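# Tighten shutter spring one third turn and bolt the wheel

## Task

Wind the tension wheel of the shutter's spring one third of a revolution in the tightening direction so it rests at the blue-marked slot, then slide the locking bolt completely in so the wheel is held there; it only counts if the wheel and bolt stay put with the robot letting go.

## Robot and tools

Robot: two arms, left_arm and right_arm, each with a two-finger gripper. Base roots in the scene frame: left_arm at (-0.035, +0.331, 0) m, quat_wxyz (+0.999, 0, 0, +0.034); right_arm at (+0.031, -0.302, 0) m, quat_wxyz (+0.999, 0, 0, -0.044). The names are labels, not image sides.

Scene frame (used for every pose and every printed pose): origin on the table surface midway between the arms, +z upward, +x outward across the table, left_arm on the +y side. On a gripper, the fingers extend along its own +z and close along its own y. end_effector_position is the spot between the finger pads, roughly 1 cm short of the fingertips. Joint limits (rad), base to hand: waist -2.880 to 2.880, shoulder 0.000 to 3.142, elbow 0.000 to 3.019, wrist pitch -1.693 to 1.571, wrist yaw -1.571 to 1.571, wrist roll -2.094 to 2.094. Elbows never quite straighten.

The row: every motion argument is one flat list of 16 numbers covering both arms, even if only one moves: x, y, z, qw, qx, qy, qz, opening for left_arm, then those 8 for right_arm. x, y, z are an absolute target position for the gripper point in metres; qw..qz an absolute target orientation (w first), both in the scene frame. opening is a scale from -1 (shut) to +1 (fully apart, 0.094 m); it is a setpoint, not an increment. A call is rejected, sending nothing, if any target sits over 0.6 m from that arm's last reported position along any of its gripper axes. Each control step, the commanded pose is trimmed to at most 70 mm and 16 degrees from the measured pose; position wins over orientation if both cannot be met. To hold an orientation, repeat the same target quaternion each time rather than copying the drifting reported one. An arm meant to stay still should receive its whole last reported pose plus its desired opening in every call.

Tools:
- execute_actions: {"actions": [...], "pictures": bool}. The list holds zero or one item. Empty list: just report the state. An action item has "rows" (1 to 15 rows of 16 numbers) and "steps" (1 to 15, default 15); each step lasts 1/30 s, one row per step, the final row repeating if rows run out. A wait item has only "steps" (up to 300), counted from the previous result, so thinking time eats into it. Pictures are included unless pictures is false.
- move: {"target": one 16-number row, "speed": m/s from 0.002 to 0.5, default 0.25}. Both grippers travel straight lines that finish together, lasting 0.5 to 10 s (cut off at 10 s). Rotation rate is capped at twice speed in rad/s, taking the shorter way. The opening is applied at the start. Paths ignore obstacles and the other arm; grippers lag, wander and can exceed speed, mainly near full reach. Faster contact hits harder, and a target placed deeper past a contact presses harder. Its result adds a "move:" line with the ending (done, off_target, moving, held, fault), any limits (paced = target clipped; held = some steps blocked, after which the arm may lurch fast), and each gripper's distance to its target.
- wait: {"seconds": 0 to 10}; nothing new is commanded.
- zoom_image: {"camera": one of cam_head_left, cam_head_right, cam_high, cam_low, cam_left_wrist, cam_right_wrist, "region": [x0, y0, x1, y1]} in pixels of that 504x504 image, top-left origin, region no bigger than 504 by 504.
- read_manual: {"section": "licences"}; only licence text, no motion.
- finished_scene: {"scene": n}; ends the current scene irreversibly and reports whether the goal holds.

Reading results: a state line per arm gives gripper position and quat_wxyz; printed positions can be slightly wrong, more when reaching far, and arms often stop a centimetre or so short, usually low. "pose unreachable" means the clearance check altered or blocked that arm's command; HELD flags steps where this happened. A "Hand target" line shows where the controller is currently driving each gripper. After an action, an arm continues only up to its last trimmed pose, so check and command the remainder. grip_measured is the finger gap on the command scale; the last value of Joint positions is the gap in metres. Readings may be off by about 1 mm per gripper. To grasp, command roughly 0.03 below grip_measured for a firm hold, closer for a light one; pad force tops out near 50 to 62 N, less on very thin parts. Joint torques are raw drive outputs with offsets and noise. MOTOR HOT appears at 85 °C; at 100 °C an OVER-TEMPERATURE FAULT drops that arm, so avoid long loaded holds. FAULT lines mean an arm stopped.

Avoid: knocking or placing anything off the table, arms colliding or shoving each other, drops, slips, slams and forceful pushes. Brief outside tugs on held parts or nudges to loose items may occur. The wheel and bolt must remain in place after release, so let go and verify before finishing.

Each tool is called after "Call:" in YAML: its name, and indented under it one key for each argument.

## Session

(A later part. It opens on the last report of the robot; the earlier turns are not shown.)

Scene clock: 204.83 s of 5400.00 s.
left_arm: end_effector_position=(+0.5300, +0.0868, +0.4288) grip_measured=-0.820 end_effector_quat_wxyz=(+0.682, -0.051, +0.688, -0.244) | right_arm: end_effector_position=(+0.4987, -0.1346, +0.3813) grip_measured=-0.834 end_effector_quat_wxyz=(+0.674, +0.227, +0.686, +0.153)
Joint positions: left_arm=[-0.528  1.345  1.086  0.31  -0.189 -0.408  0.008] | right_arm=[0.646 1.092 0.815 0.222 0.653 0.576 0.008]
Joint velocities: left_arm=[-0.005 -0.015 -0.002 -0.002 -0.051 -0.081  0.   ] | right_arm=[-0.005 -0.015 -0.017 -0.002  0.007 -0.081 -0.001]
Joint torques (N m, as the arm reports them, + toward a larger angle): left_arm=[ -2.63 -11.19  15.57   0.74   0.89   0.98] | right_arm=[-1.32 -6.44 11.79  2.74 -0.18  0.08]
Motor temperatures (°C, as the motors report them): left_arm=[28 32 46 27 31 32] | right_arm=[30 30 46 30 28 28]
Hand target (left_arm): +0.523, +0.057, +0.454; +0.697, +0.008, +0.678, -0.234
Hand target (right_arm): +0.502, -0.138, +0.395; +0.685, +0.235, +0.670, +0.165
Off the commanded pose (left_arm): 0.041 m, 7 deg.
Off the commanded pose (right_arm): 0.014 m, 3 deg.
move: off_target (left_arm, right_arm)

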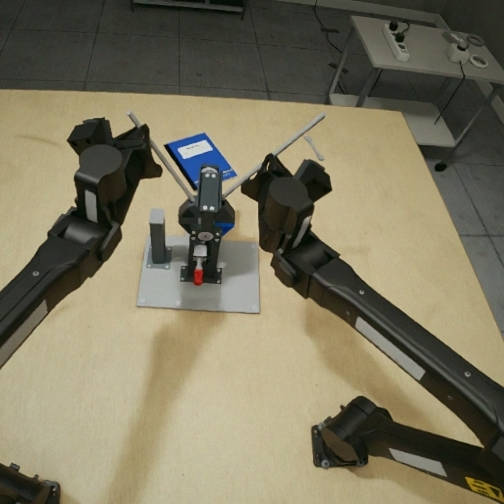

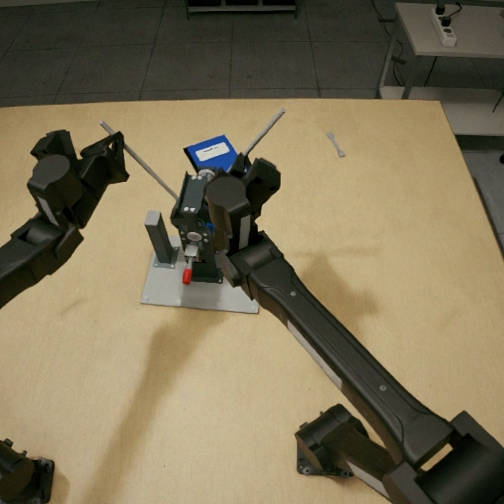

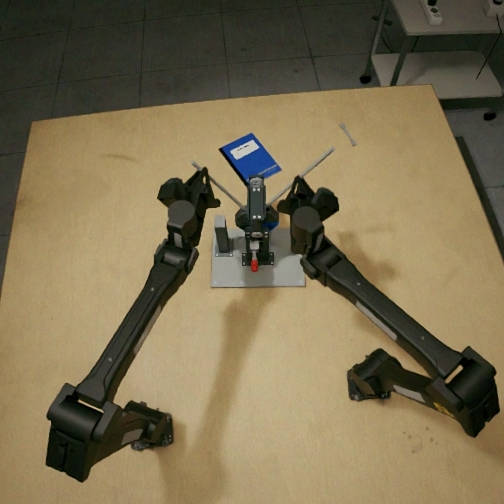

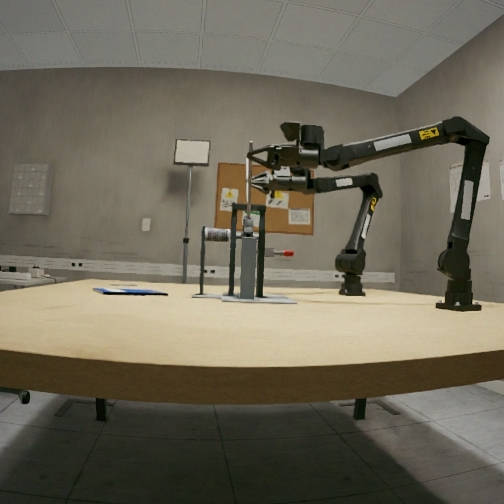

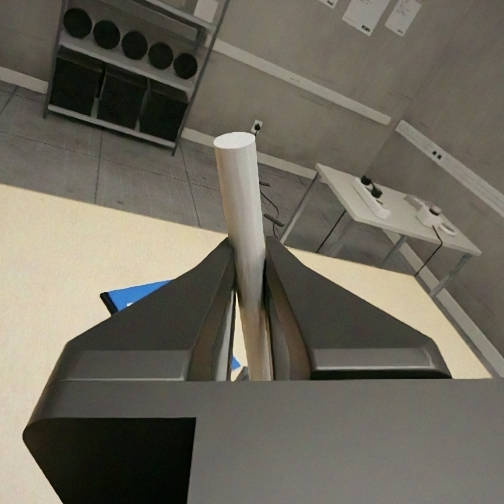

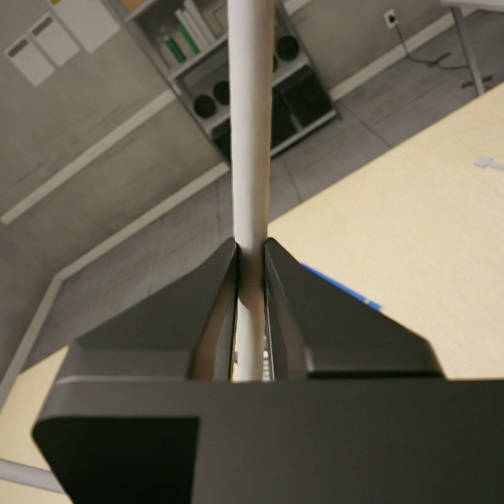

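Call:
move:
  target: [0.526,0.055,0.455,0.696,0.011,0.68,-0.232,-1,0.497,-0.147,0.383,0.685,0.235,0.67,0.165,-1]
  speed: 0.03

Call:
zoom_image:
  camera: "cam_head_left"
  region: [170,140,290,260]

Call:
zoom_image:
  camera: "cam_low"
  region: [190,130,310,250]

Scene clock: 211.70 s of 5400.00 s.
left_arm: end_effector_position=(+0.5299, +0.0864, +0.4291) grip_measured=-0.820 end_effector_quat_wxyz=(+0.682, -0.050, +0.687, -0.244) | right_arm: end_effector_position=(+0.4967, -0.1401, +0.3653) grip_measured=-0.834 end_effector_quat_wxyz=(+0.672, +0.225, +0.689, +0.152)
Joint positions: left_arm=[-0.528  1.345  1.086  0.31  -0.189 -0.406  0.008] | right_arm=[0.634 1.091 0.774 0.253 0.637 0.576 0.008]
Joint velocities: left_arm=[-0.015  0.005 -0.017 -0.012 -0.007  0.051 -0.   ] | right_arm=[ 0.005 -0.005 -0.017 -0.027  0.007  0.022  0.   ]
Joint torques (N m, as the arm reports them, + toward a larger angle): left_arm=[ -2.61 -11.35  15.55   0.73   0.88   0.97] | right_arm=[-1.61 -7.65 11.3   2.5  -0.16  0.09]
Motor temperatures (°C, as the motors report them): left_arm=[28 32 46 27 31 32] | right_arm=[30 30 46 30 28 28]
Hand target (left_arm): +0.523, +0.057, +0.454; +0.697, +0.008, +0.678, -0.234
Hand target (right_arm): +0.497, -0.147, +0.383; +0.685, +0.235, +0.670, +0.165
Off the commanded pose (left_arm): 0.041 m, 7 deg.
Off the commanded pose (right_arm): 0.019 m, 3 deg.
After step 90, 1.40 s passed at rest.
move: off_target (left_arm, right_arm)

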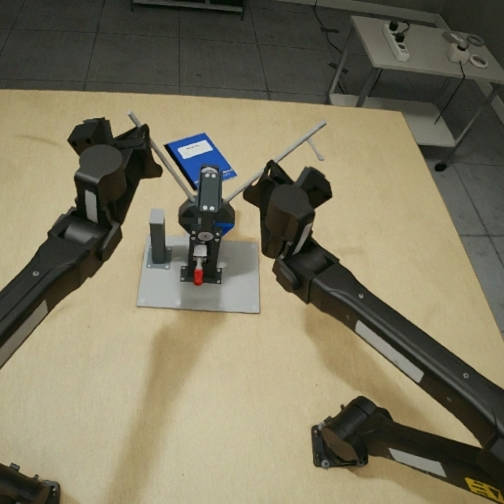

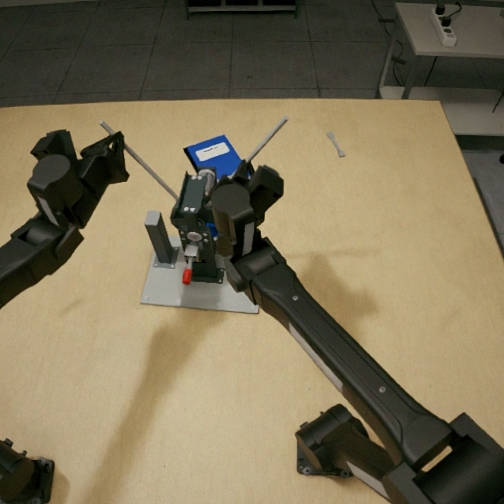

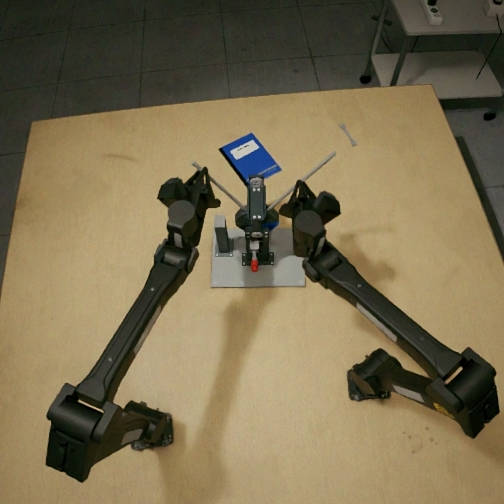

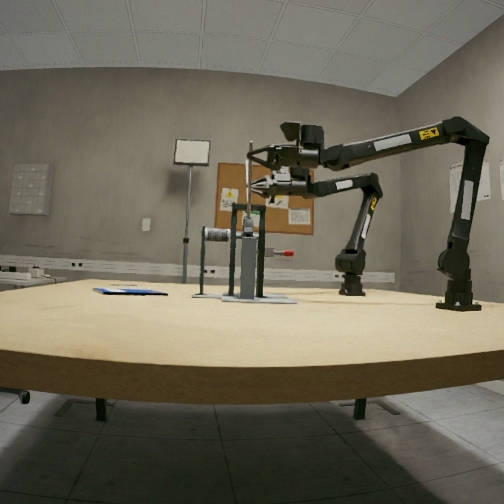

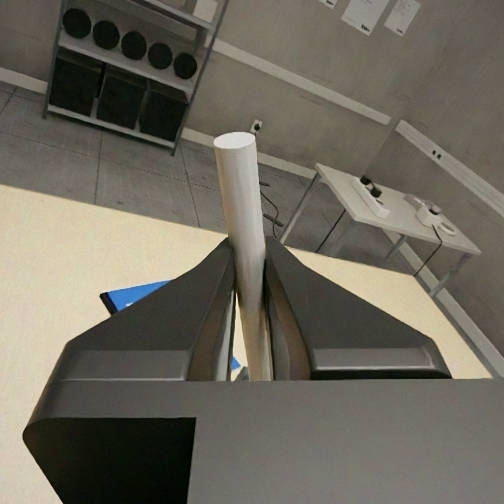

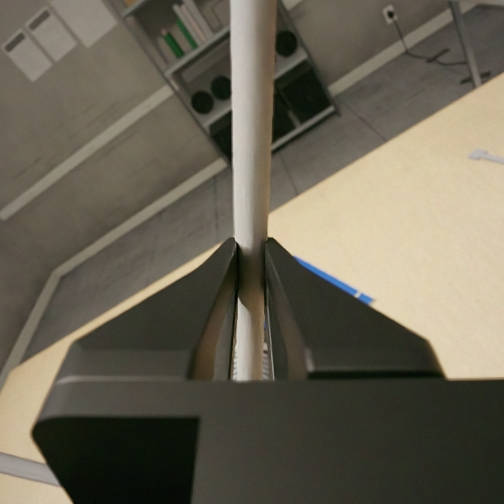

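Region (170, 140, 290, 260) of cam_head_left's 504x504 image, scaled by 4.200, with more detail than that image has.

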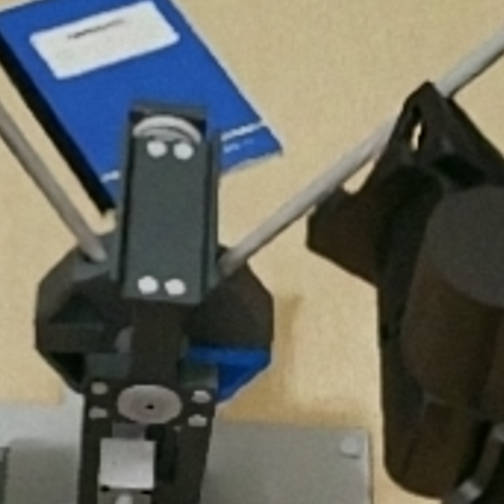

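Region (190, 130, 310, 250) of cam_low's 504x504 image, scaled by 4.200, with more detail than that image has.

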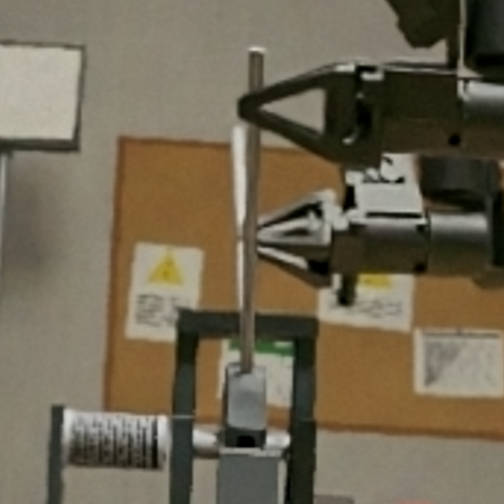

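At the mouth. Insert.

Call:
move:
  target: [0.526,0.055,0.455,0.696,0.011,0.68,-0.232,-1,0.497,-0.105,0.34,0.685,0.23,0.675,0.155,-1]
  speed: 0.03

Call:
zoom_image:
  camera: "cam_head_left"
  region: [170,140,290,260]

Scene clock: 215.83 s of 5400.00 s.
left_arm: end_effector_position=(+0.5296, +0.0856, +0.4293) grip_measured=-0.820 end_effector_quat_wxyz=(+0.682, -0.048, +0.687, -0.244) | right_arm: end_effector_position=(+0.4974, -0.1136, +0.3325) grip_measured=-0.834 end_effector_quat_wxyz=(+0.679, +0.228, +0.684, +0.138)
Joint positions: left_arm=[-0.529  1.345  1.087  0.31  -0.188 -0.404  0.008] | right_arm=[0.706 1.188 0.744 0.391 0.739 0.559 0.008]
Joint velocities: left_arm=[-0.005 -0.034  0.007 -0.022  0.022  0.037 -0.   ] | right_arm=[-0.024  0.005 -0.012  0.007  0.037  0.051  0.001]
Joint torques (N m, as the arm reports them, + toward a larger angle): left_arm=[ -2.53 -11.17  15.53   0.71   0.85   0.94] | right_arm=[ 1.13 -6.98 10.75  2.55 -0.06  0.09]
Motor temperatures (°C, as the motors report them): left_arm=[28 32 47 27 31 32] | right_arm=[30 30 45 30 28 28]
Hand target (left_arm): +0.523, +0.056, +0.454; +0.697, +0.008, +0.678, -0.234
Hand target (right_arm): +0.496, -0.105, +0.340; +0.685, +0.229, +0.674, +0.154
Off the commanded pose (left_arm): 0.040 m, 7 deg.
Off the commanded pose (right_arm): 0.011 m, 2 deg.
move: off_target (left_arm, right_arm)

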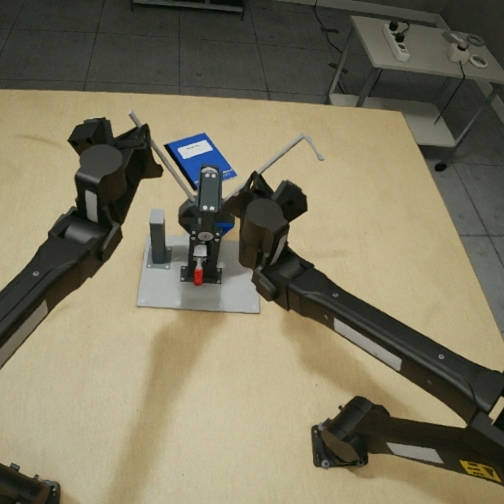

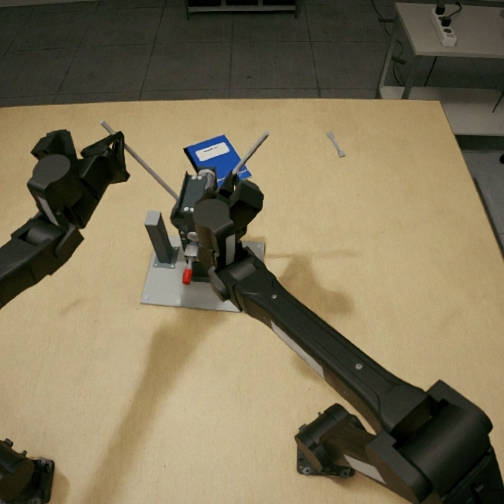

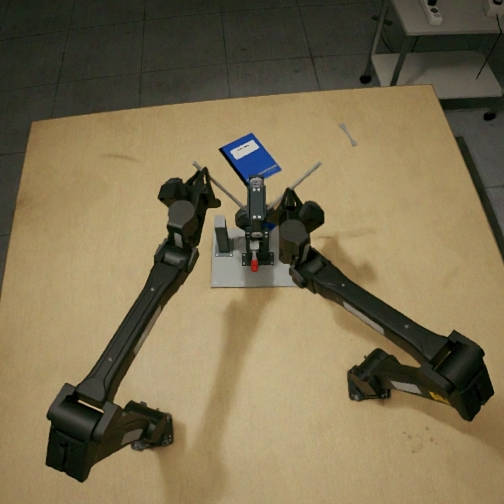

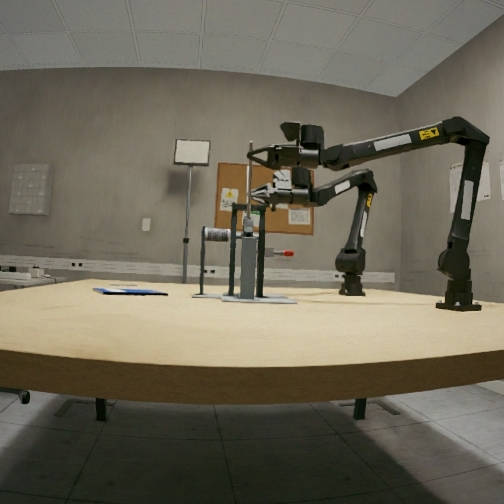

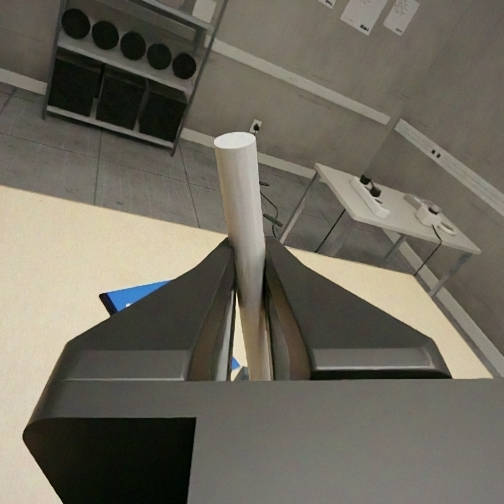

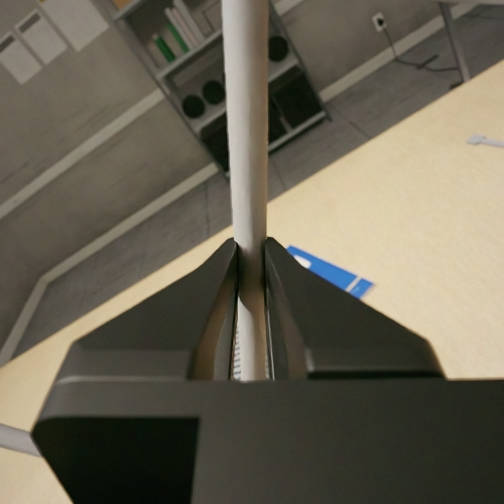

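Region (170, 140, 290, 260) of cam_head_left's 504x504 image, scaled by 4.200, with more detail than that image has.

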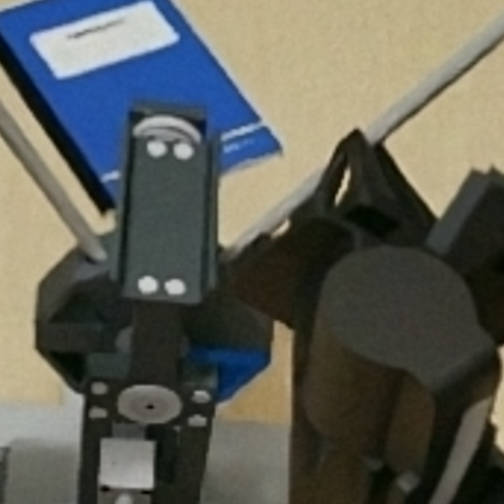

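In. Regrip further out.

Call:
execute_actions:
  actions:
    - {"rows":[[0.526,0.055,0.455,0.696,0.011,0.68,-0.232,-1,0.497,-0.112,0.345,0.685,0.23,0.675,0.155,0.3]],"steps":10}
  pictures: false

Call:
move:
  target: [0.526,0.055,0.455,0.696,0.011,0.68,-0.232,-1,0.497,-0.163,0.445,0.688,0.24,0.662,0.175,0.3]
  speed: 0.1

Scene clock: 218.37 s of 5400.00 s.
left_arm: end_effector_position=(+0.5294, +0.0849, +0.4298) grip_measured=-0.820 end_effector_quat_wxyz=(+0.683, -0.046, +0.687, -0.244) | right_arm: end_effector_position=(+0.4972, -0.1118, +0.3335) grip_measured=+0.297 end_effector_quat_wxyz=(+0.679, +0.225, +0.684, +0.143)
Joint positions: left_arm=[-0.53   1.345  1.087  0.31  -0.187 -0.4    0.008] | right_arm=[0.706 1.186 0.744 0.391 0.727 0.559 0.061]
Joint velocities: left_arm=[-0.005 -0.005  0.007  0.007 -0.007  0.037 -0.001] | right_arm=[-0.015 -0.005 -0.007  0.027  0.007  0.022 -0.001]
Joint torques (N m, as the arm reports them, + toward a larger angle): left_arm=[ -2.5  -11.18  15.52   0.69   0.83   0.92] | right_arm=[-0.48 -8.02 11.    1.77 -0.19  0.11]
Motor temperatures (°C, as the motors report them): left_arm=[28 32 47 27 31 32] | right_arm=[30 30 45 30 28 28]
Hand target (left_arm): +0.523, +0.056, +0.454; +0.697, +0.009, +0.678, -0.233
Hand target (right_arm): +0.497, -0.112, +0.345; +0.684, +0.230, +0.674, +0.155
Off the commanded pose (left_arm): 0.039 m, 7 deg.
Off the commanded pose (right_arm): 0.012 m, 2 deg.
Steps of this call (steps 1 to 66: nothing new was sent; steps 67 to 76: all 10 steps of this action). Readings (end_effector_position):
67: left_arm (+0.5296, +0.0856, +0.4293) | right_arm (+0.4975, -0.1129, +0.3325)
68: left_arm (+0.5295, +0.0853, +0.4293) | right_arm (+0.4976, -0.1120, +0.3324)
70: left_arm (+0.5296, +0.0853, +0.4298) | right_arm (+0.4974, -0.1118, +0.3329)
74: left_arm (+0.5294, +0.0849, +0.4298) | right_arm (+0.4973, -0.1118, +0.3333)
76: the state above

Scene clock: 220.20 s of 5400.00 s.
left_arm: end_effector_position=(+0.5294, +0.0848, +0.4300) grip_measured=-0.820 end_effector_quat_wxyz=(+0.683, -0.046, +0.687, -0.244) | right_arm: end_effector_position=(+0.4951, -0.1583, +0.4185) grip_measured=+0.297 end_effector_quat_wxyz=(+0.680, +0.232, +0.676, +0.165)
Joint positions: left_arm=[-0.53   1.345  1.088  0.31  -0.187 -0.4    0.008] | right_arm=[0.59  1.024 0.852 0.147 0.594 0.583 0.061]
Joint velocities: left_arm=[-0.005 -0.005 -0.002 -0.022 -0.037 -0.066 -0.   ] | right_arm=[-0.005 -0.015  0.007 -0.012 -0.037 -0.007  0.001]
Joint torques (N m, as the arm reports them, + toward a larger angle): left_arm=[ -2.5  -11.19  15.51   0.69   0.83   0.91] | right_arm=[-1.43 -5.9  15.31  0.61 -0.2   0.14]
Motor temperatures (°C, as the motors report them): left_arm=[28 32 47 27 31 32] | right_arm=[30 30 45 30 28 28]
Hand target (left_arm): +0.523, +0.056, +0.455; +0.697, +0.009, +0.678, -0.234
Hand target (right_arm): +0.498, -0.162, +0.444; +0.687, +0.241, +0.662, +0.176
Off the commanded pose (left_arm): 0.039 m, 7 deg.
Off the commanded pose (right_arm): 0.027 m, 2 deg.
move: off_target (left_arm, right_arm)

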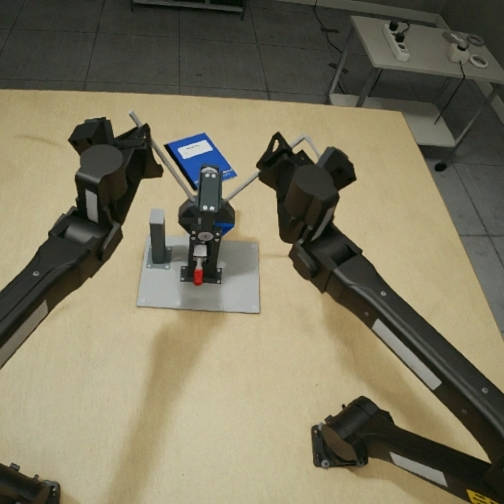

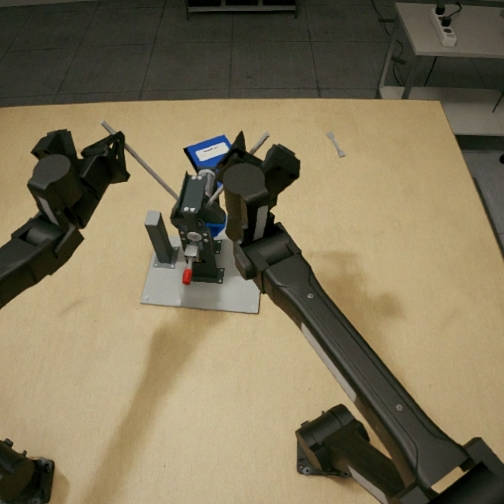

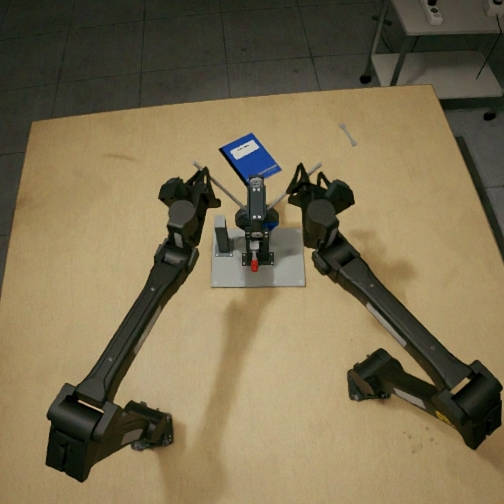

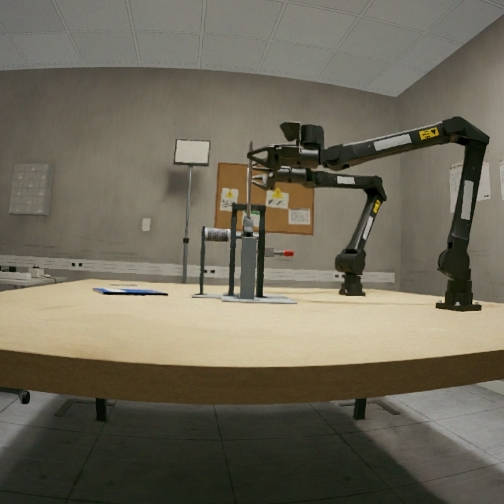

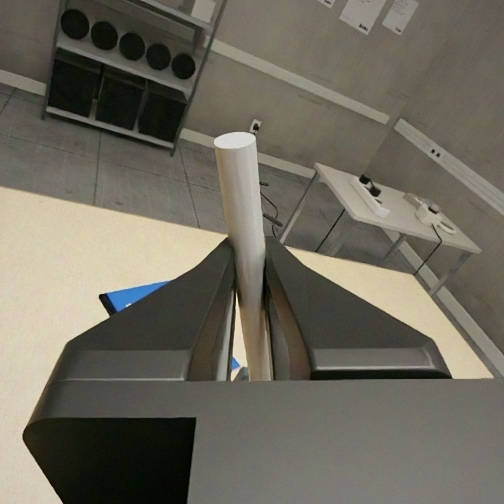

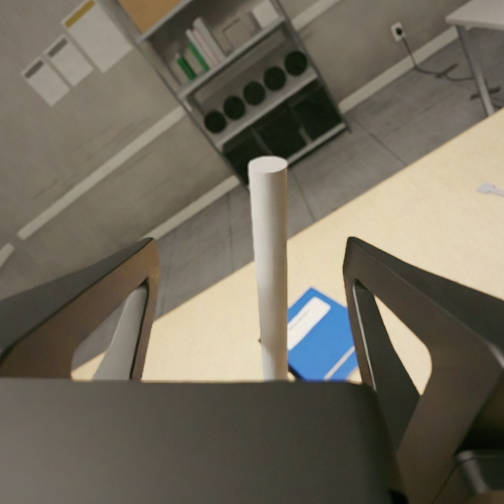

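Call:
execute_actions:
  actions:
    - {"rows":[[0.526,0.055,0.455,0.696,0.011,0.68,-0.232,-1,0.503,-0.165,0.42,0.688,0.24,0.662,0.175,-0.4]]}
  pictures: false

Call:
execute_actions:
  actions:
    - {"rows":[[0.526,0.055,0.455,0.696,0.011,0.68,-0.232,-1,0.503,-0.165,0.42,0.688,0.24,0.662,0.175,-1]]}
  pictures: false

Call:
execute_actions:
  actions:
    - {"rows":[[0.529,0.085,0.445,0.685,-0.05,0.68,-0.25,-1,0.5,-0.19,0.39,0.67,0.27,0.66,0.2,-1]]}

Scene clock: 223.40 s of 5400.00 s.
left_arm: end_effector_position=(+0.5294, +0.0848, +0.4300) grip_measured=-0.820 end_effector_quat_wxyz=(+0.683, -0.046, +0.687, -0.244) | right_arm: end_effector_position=(+0.4992, -0.1620, +0.4165) grip_measured=-0.397 end_effector_quat_wxyz=(+0.683, +0.234, +0.671, +0.169)
Joint positions: left_arm=[-0.53   1.345  1.088  0.31  -0.187 -0.4    0.008] | right_arm=[0.574 1.033 0.845 0.177 0.579 0.584 0.028]
Joint velocities: left_arm=[-0.015  0.005 -0.002 -0.007 -0.051  0.037  0.001] | right_arm=[-0.015 -0.005  0.007  0.022 -0.022 -0.051  0.   ]
Joint torques (N m, as the arm reports them, + toward a larger angle): left_arm=[ -2.48 -11.18  15.49   0.69   0.83   0.91] | right_arm=[-1.37 -4.99 11.12  2.33 -0.2   0.13]
Motor temperatures (°C, as the motors report them): left_arm=[28 32 47 27 31 32] | right_arm=[30 30 46 30 28 28]
Hand target (left_arm): +0.523, +0.056, +0.455; +0.697, +0.009, +0.678, -0.233
Hand target (right_arm): +0.503, -0.165, +0.420; +0.688, +0.240, +0.662, +0.175
Off the commanded pose (left_arm): 0.039 m, 7 deg.
Off the commanded pose (right_arm): 0.006 m, 2 deg.
Steps of this call (steps 1 to 81: nothing new was sent; steps 82 to 96: all 15 steps of this action). Readings (end_effector_position):
82: left_arm (+0.5294, +0.0848, +0.4300) | right_arm (+0.4954, -0.1578, +0.4187)
83: left_arm (+0.5294, +0.0848, +0.4300) | right_arm (+0.4960, -0.1580, +0.4195)
85: left_arm (+0.5294, +0.0848, +0.4300) | right_arm (+0.4973, -0.1602, +0.4190)
89: left_arm (+0.5294, +0.0848, +0.4300) | right_arm (+0.4990, -0.1621, +0.4169)
96: the state above

Scene clock: 223.90 s of 5400.00 s.
left_arm: end_effector_position=(+0.5291, +0.0840, +0.4302) grip_measured=-0.820 end_effector_quat_wxyz=(+0.683, -0.045, +0.687, -0.244) | right_arm: end_effector_position=(+0.4998, -0.1649, +0.4149) grip_measured=-0.824 end_effector_quat_wxyz=(+0.684, +0.232, +0.672, +0.161)
Joint positions: left_arm=[-0.532  1.345  1.088  0.31  -0.186 -0.398  0.008] | right_arm=[0.57  1.033 0.842 0.177 0.582 0.57  0.008]
Joint velocities: left_arm=[-0.015 -0.005 -0.012 -0.002 -0.007  0.037  0.   ] | right_arm=[-0.005  0.005 -0.002 -0.022  0.022 -0.081 -0.001]
Joint torques (N m, as the arm reports them, + toward a larger angle): left_arm=[ -2.38 -11.2   15.47   0.67   0.78   0.89] | right_arm=[-0.89 -5.21 11.4   2.35 -0.33  0.25]
Motor temperatures (°C, as the motors report them): left_arm=[28 32 47 27 31 32] | right_arm=[30 30 46 30 28 28]
Hand target (left_arm): +0.523, +0.056, +0.454; +0.697, +0.009, +0.678, -0.233
Hand target (right_arm): +0.503, -0.165, +0.420; +0.688, +0.240, +0.662, +0.175
Off the commanded pose (left_arm): 0.038 m, 7 deg.
Off the commanded pose (right_arm): 0.006 m, 2 deg.
Steps of this call (steps 1 to 15: all 15 steps of this action). Readings (end_effector_position):
1: left_arm (+0.5294, +0.0848, +0.4300) | right_arm (+0.4992, -0.1620, +0.4165)
2: left_arm (+0.5294, +0.0848, +0.4300) | right_arm (+0.4992, -0.1620, +0.4166)
4: left_arm (+0.5293, +0.0844, +0.4302) | right_arm (+0.4996, -0.1648, +0.4150)
8: left_arm (+0.5291, +0.0840, +0.4302) | right_arm (+0.4998, -0.1649, +0.4149)
15: the state above

Scene clock: 224.40 s of 5400.00 s.
left_arm: end_effector_position=(+0.5294, +0.0848, +0.4302) grip_measured=-0.823 end_effector_quat_wxyz=(+0.678, -0.058, +0.686, -0.256) | right_arm: end_effector_position=(+0.4959, -0.1806, +0.4036) grip_measured=-0.824 end_effector_quat_wxyz=(+0.678, +0.246, +0.664, +0.197)
Joint positions: left_arm=[-0.53   1.345  1.088  0.31  -0.186 -0.437  0.008] | right_arm=[0.519 1.002 0.786 0.214 0.504 0.64  0.008]
Joint velocities: left_arm=[-0.015 -0.005  0.002  0.002 -0.022 -0.066  0.   ] | right_arm=[-0.005 -0.005 -0.002 -0.012 -0.007 -0.037 -0.001]
Joint torques (N m, as the arm reports them, + toward a larger angle): left_arm=[  0.44 -12.43  12.8    0.78   0.08   0.22] | right_arm=[-2.19 -4.46  9.24  1.61  0.14  0.48]
Motor temperatures (°C, as the motors report them): left_arm=[28 32 47 27 31 32] | right_arm=[30 30 46 30 28 28]
Hand target (left_arm): +0.529, +0.085, +0.445; +0.686, -0.050, +0.681, -0.250
Hand target (right_arm): +0.499, -0.190, +0.390; +0.671, +0.271, +0.661, +0.200
Off the commanded pose (left_arm): 0.015 m, 2 deg.
Off the commanded pose (right_arm): 0.017 m, 3 deg.
Steps of this call (steps 1 to 15: all 15 steps of this action). Readings (end_effector_position):
1: left_arm (+0.5296, +0.0854, +0.4302) | right_arm (+0.4999, -0.1649, +0.4127)
2: left_arm (+0.5297, +0.0855, +0.4302) | right_arm (+0.4992, -0.1674, +0.4119)
4: left_arm (+0.5295, +0.0849, +0.4302) | right_arm (+0.4968, -0.1759, +0.4068)
8: left_arm (+0.5294, +0.0848, +0.4302) | right_arm (+0.4959, -0.1807, +0.4036)
15: the state above

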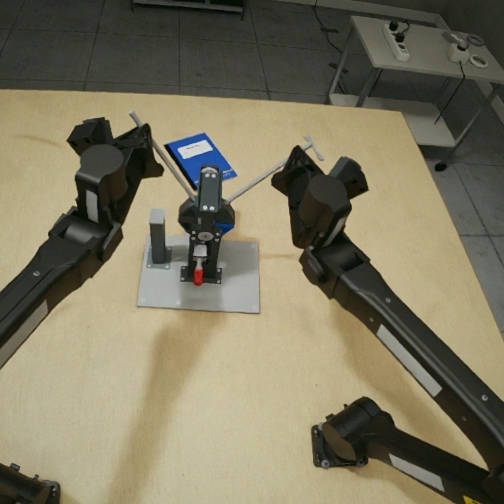

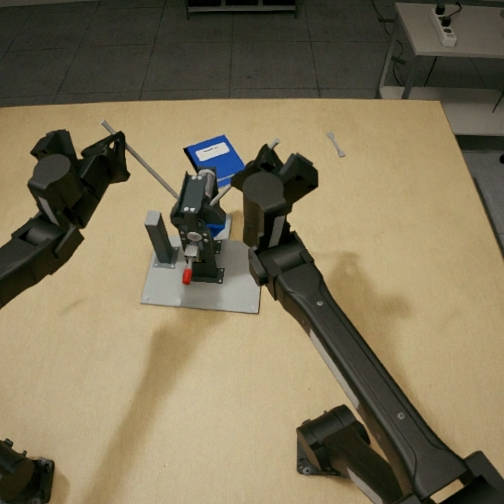

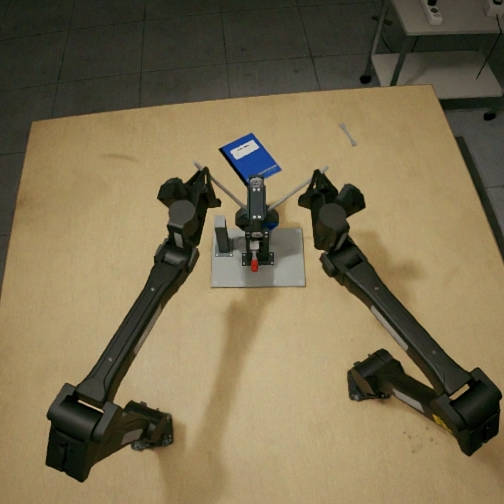

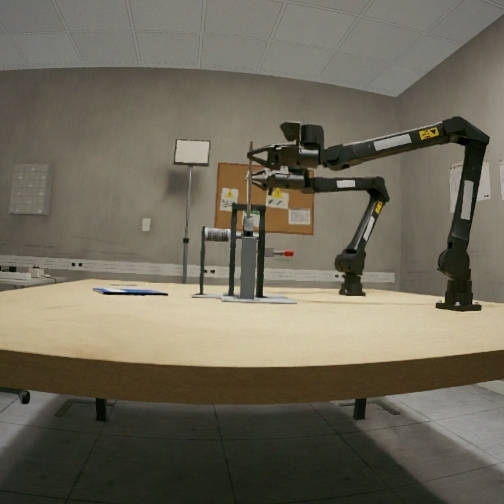

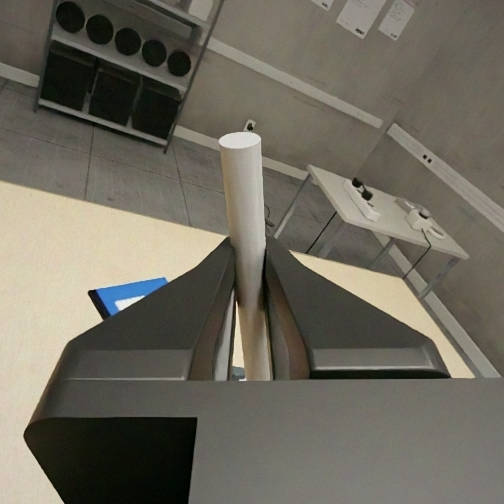

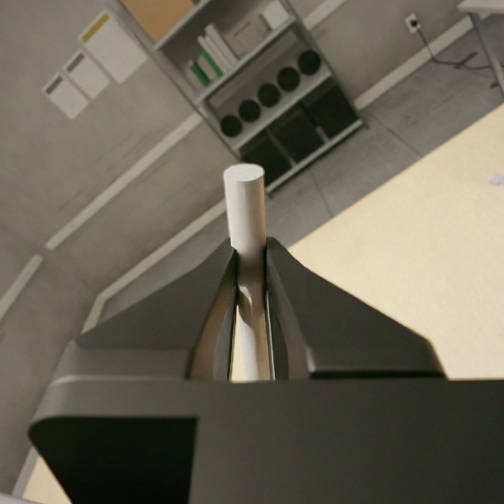

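Call:
move:
  target: [0.533,0.125,0.53,0.685,-0.05,0.68,-0.25,-1,0.5,-0.19,0.39,0.67,0.27,0.66,0.2,-1]
  speed: 0.08

Call:
move:
  target: [0.4,0.17,0.5,0.7,0.1,0.7,-0.1,-1,0.495,-0.245,0.315,0.617,0.407,0.578,0.344,-1]
  speed: 0.12

Scene clock: 231.17 s of 5400.00 s.
left_arm: end_effector_position=(+0.5382, +0.1205, +0.4679) grip_measured=-0.827 end_effector_quat_wxyz=(+0.655, -0.049, +0.716, -0.238) | right_arm: end_effector_position=(+0.4955, -0.1796, +0.4045) grip_measured=-0.824 end_effector_quat_wxyz=(+0.678, +0.243, +0.664, +0.199)
Joint positions: left_arm=[-0.447  1.3    1.2    0.07  -0.1   -0.419  0.008] | right_arm=[0.519 1.001 0.786 0.214 0.497 0.637 0.008]
Joint velocities: left_arm=[-0.005 -0.015 -0.002 -0.002 -0.022  0.066  0.   ] | right_arm=[-0.005 -0.005 -0.002 -0.007 -0.007  0.007  0.   ]
Joint torques (N m, as the arm reports them, + toward a larger angle): left_arm=[  0.42 -13.59  17.53   1.21   0.15  -0.01] | right_arm=[-2.11 -4.23  9.24  1.63  0.38  0.5 ]
Motor temperatures (°C, as the motors report them): left_arm=[28 32 47 27 30 32] | right_arm=[30 30 45 30 28 28]
Hand target (left_arm): +0.530, +0.127, +0.529; +0.687, -0.050, +0.681, -0.250
Hand target (right_arm): +0.499, -0.190, +0.390; +0.671, +0.270, +0.661, +0.200
Off the commanded pose (left_arm): 0.062 m, 6 deg.
Off the commanded pose (right_arm): 0.018 m, 3 deg.
After step 90, 1.87 s passed at rest.
move: off_target (left_arm, right_arm)

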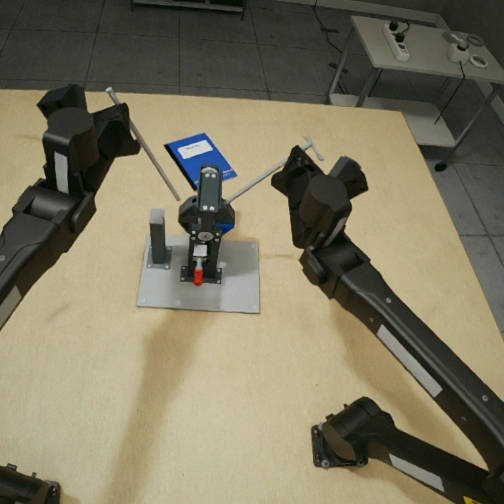

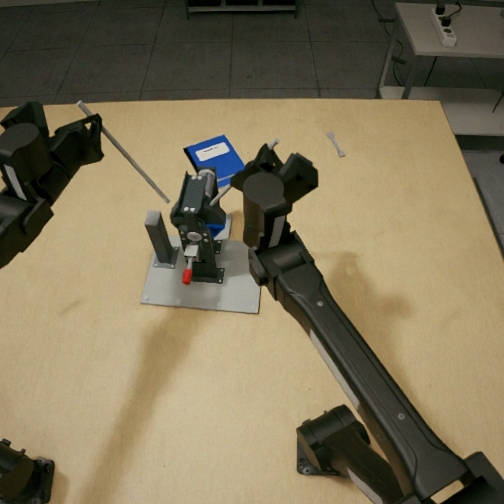

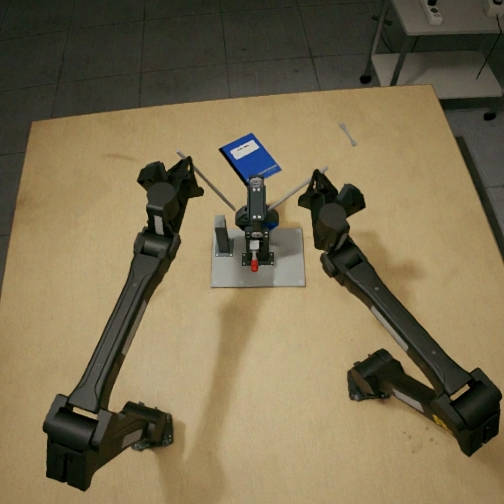

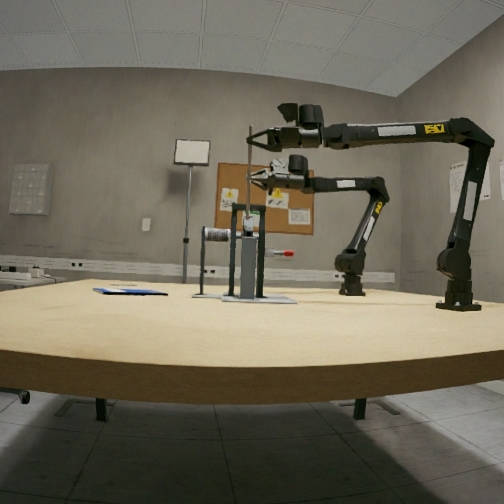

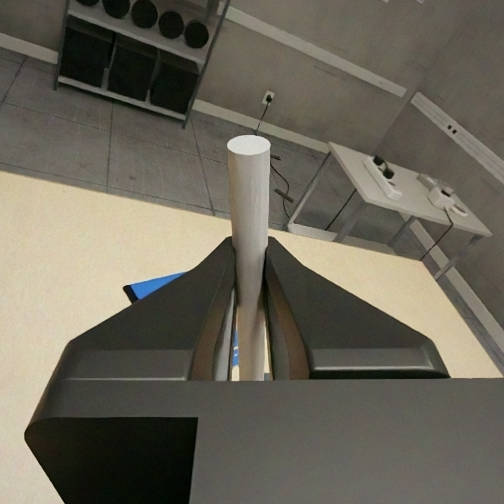

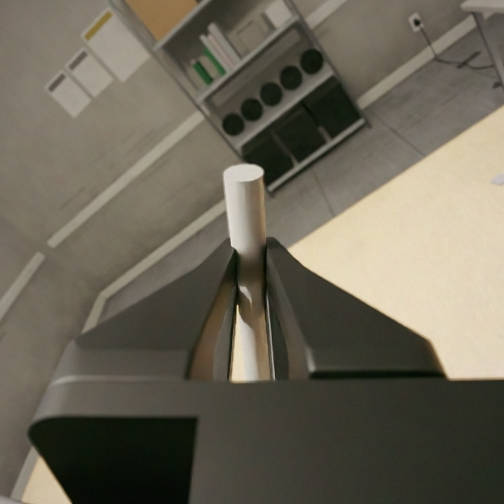

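Scene clock: 233.60 s of 5400.00 s.
left_arm: end_effector_position=(+0.4095, +0.1723, +0.4866) grip_measured=-0.826 end_effector_quat_wxyz=(+0.689, +0.096, +0.711, -0.099) | right_arm: end_effector_position=(+0.4886, -0.2496, +0.3336) grip_measured=-0.824 end_effector_quat_wxyz=(+0.643, +0.382, +0.585, +0.315)
Joint positions: left_arm=[-0.447  0.918  0.974 -0.086 -0.102 -0.012  0.008] | right_arm=[0.341 1.    0.572 0.454 0.375 1.025 0.008]
Joint velocities: left_arm=[-0.005  0.005  0.012  0.002 -0.081  0.051 -0.001] | right_arm=[ 0.015 -0.005 -0.017 -0.002 -0.051  0.007  0.001]
Joint torques (N m, as the arm reports them, + toward a larger angle): left_arm=[-0.17 -7.09 12.11  1.31 -0.02  0.03] | right_arm=[-0.28 -2.13  8.99  1.8  -0.58  0.89]
Motor temperatures (°C, as the motors report them): left_arm=[28 32 46 27 30 31] | right_arm=[30 30 44 30 28 28]
Hand target (left_arm): +0.400, +0.172, +0.502; +0.700, +0.100, +0.700, -0.100
Hand target (right_arm): +0.492, -0.246, +0.315; +0.616, +0.409, +0.579, +0.343
Off the commanded pose (left_arm): 0.017 m, 2 deg.
Off the commanded pose (right_arm): 0.020 m, 5 deg.
move: off_target (left_arm, right_arm)

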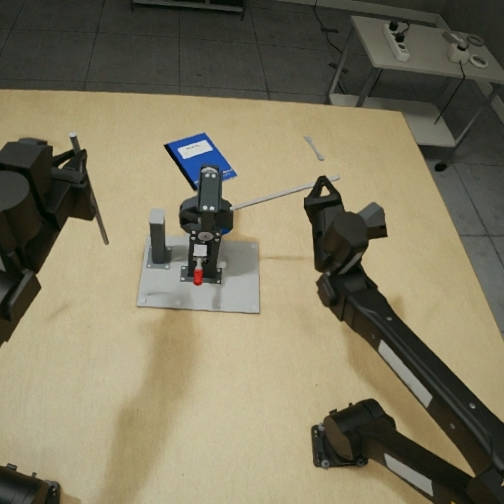

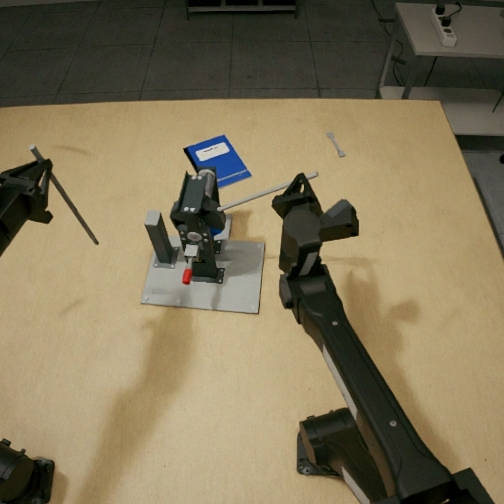

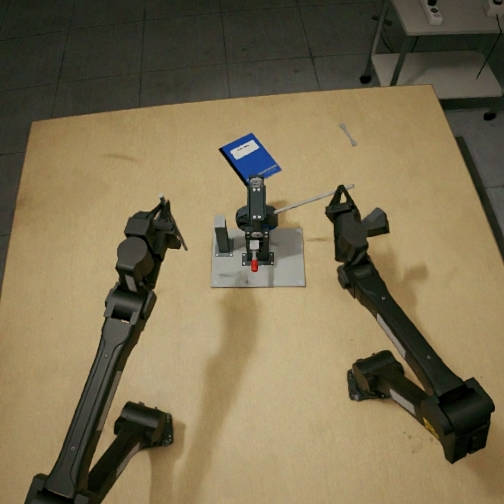

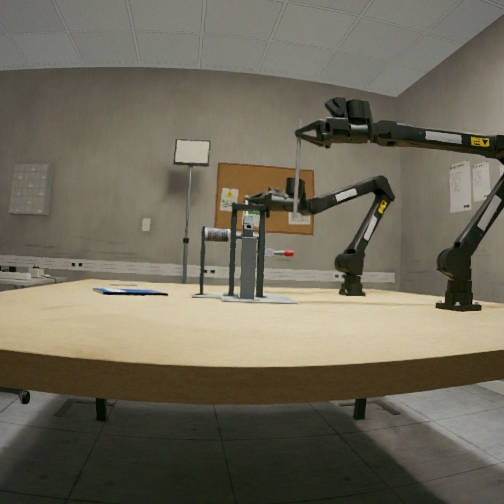

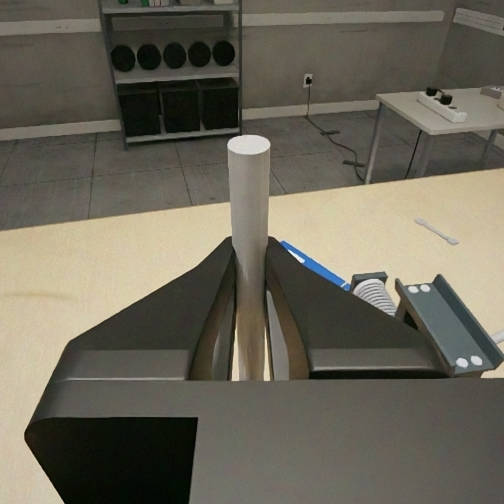

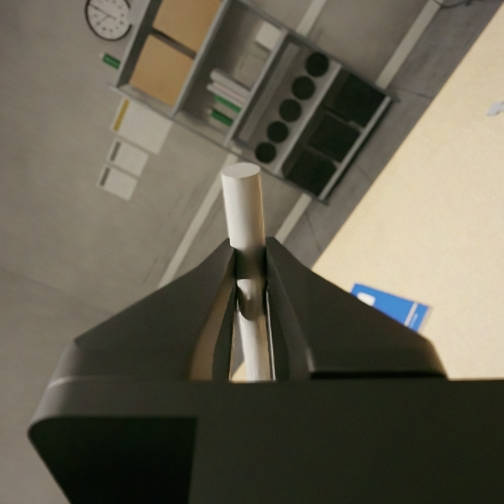

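Call:
move:
  target: [0.33,0.005,0.15,0.579,0.579,0.406,0.406,-1,0.49,-0.28,0.17,0.49,0.56,0.44,0.505,-1]
  speed: 0.25

Scene clock: 239.17 s of 5400.00 s.
left_arm: end_effector_position=(+0.3249, +0.0076, +0.1379) grip_measured=-0.826 end_effector_quat_wxyz=(+0.573, +0.583, +0.419, +0.395) | right_arm: end_effector_position=(+0.4843, -0.2962, +0.1789) grip_measured=-0.824 end_effector_quat_wxyz=(+0.521, +0.556, +0.441, +0.475)
Joint positions: left_arm=[-0.995  1.652  0.45   1.165 -0.582  1.53   0.008] | right_arm=[0.208 1.406 0.339 1.06  0.28  1.641 0.008]
Joint velocities: left_arm=[-0.015  0.005 -0.012  0.017 -0.037 -0.007 -0.001] | right_arm=[ 0.005 -0.005 -0.017 -0.022 -0.007  0.022 -0.001]
Joint torques (N m, as the arm reports them, + toward a larger angle): left_arm=[ 0.11 -9.59  5.87  2.64 -0.05  0.12] | right_arm=[ 1.42 -4.82  6.15  1.98 -1.27  0.63]
Motor temperatures (°C, as the motors report them): left_arm=[28 32 45 28 30 31] | right_arm=[30 30 43 30 28 28]
Hand target (left_arm): +0.325, +0.004, +0.145; +0.580, +0.578, +0.409, +0.403
Hand target (right_arm): +0.485, -0.281, +0.172; +0.488, +0.561, +0.440, +0.504
Off the commanded pose (left_arm): 0.013 m, 2 deg.
Off the commanded pose (right_arm): 0.019 m, 5 deg.
move: off_target (left_arm, right_arm)

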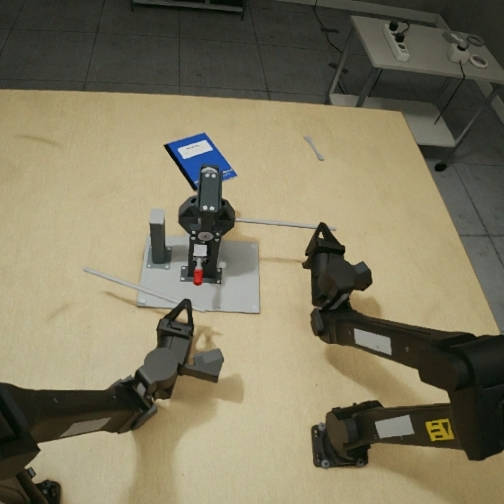

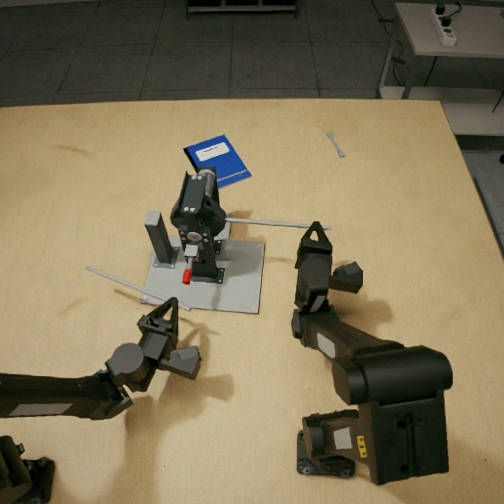

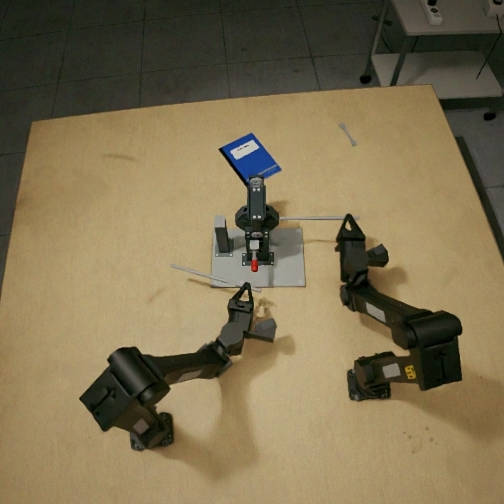

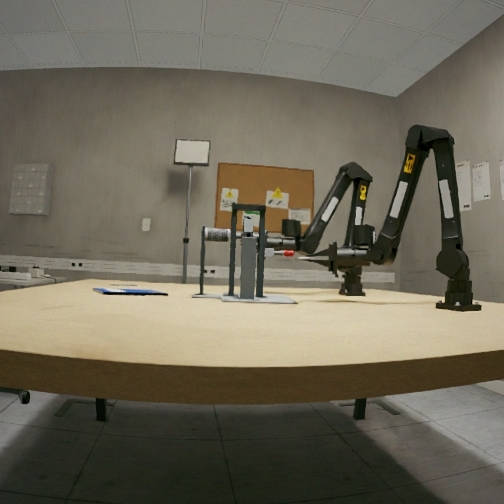

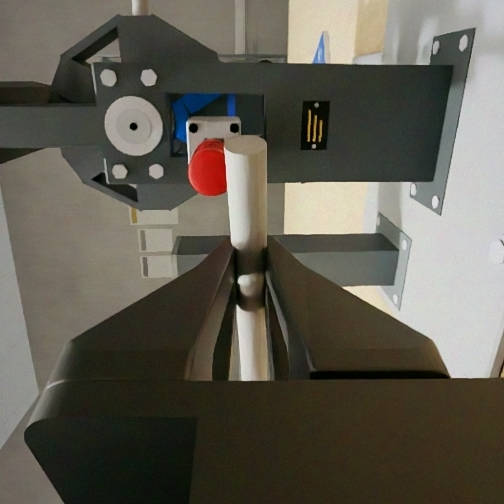

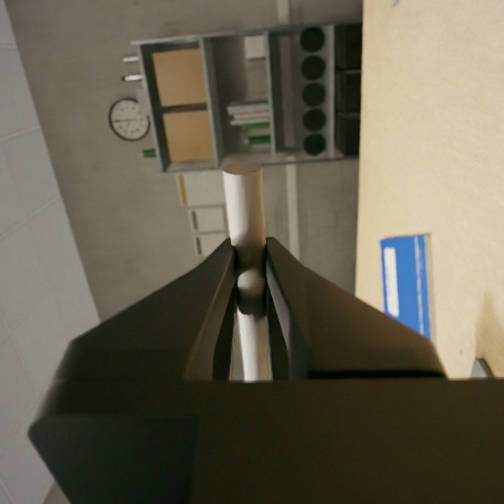

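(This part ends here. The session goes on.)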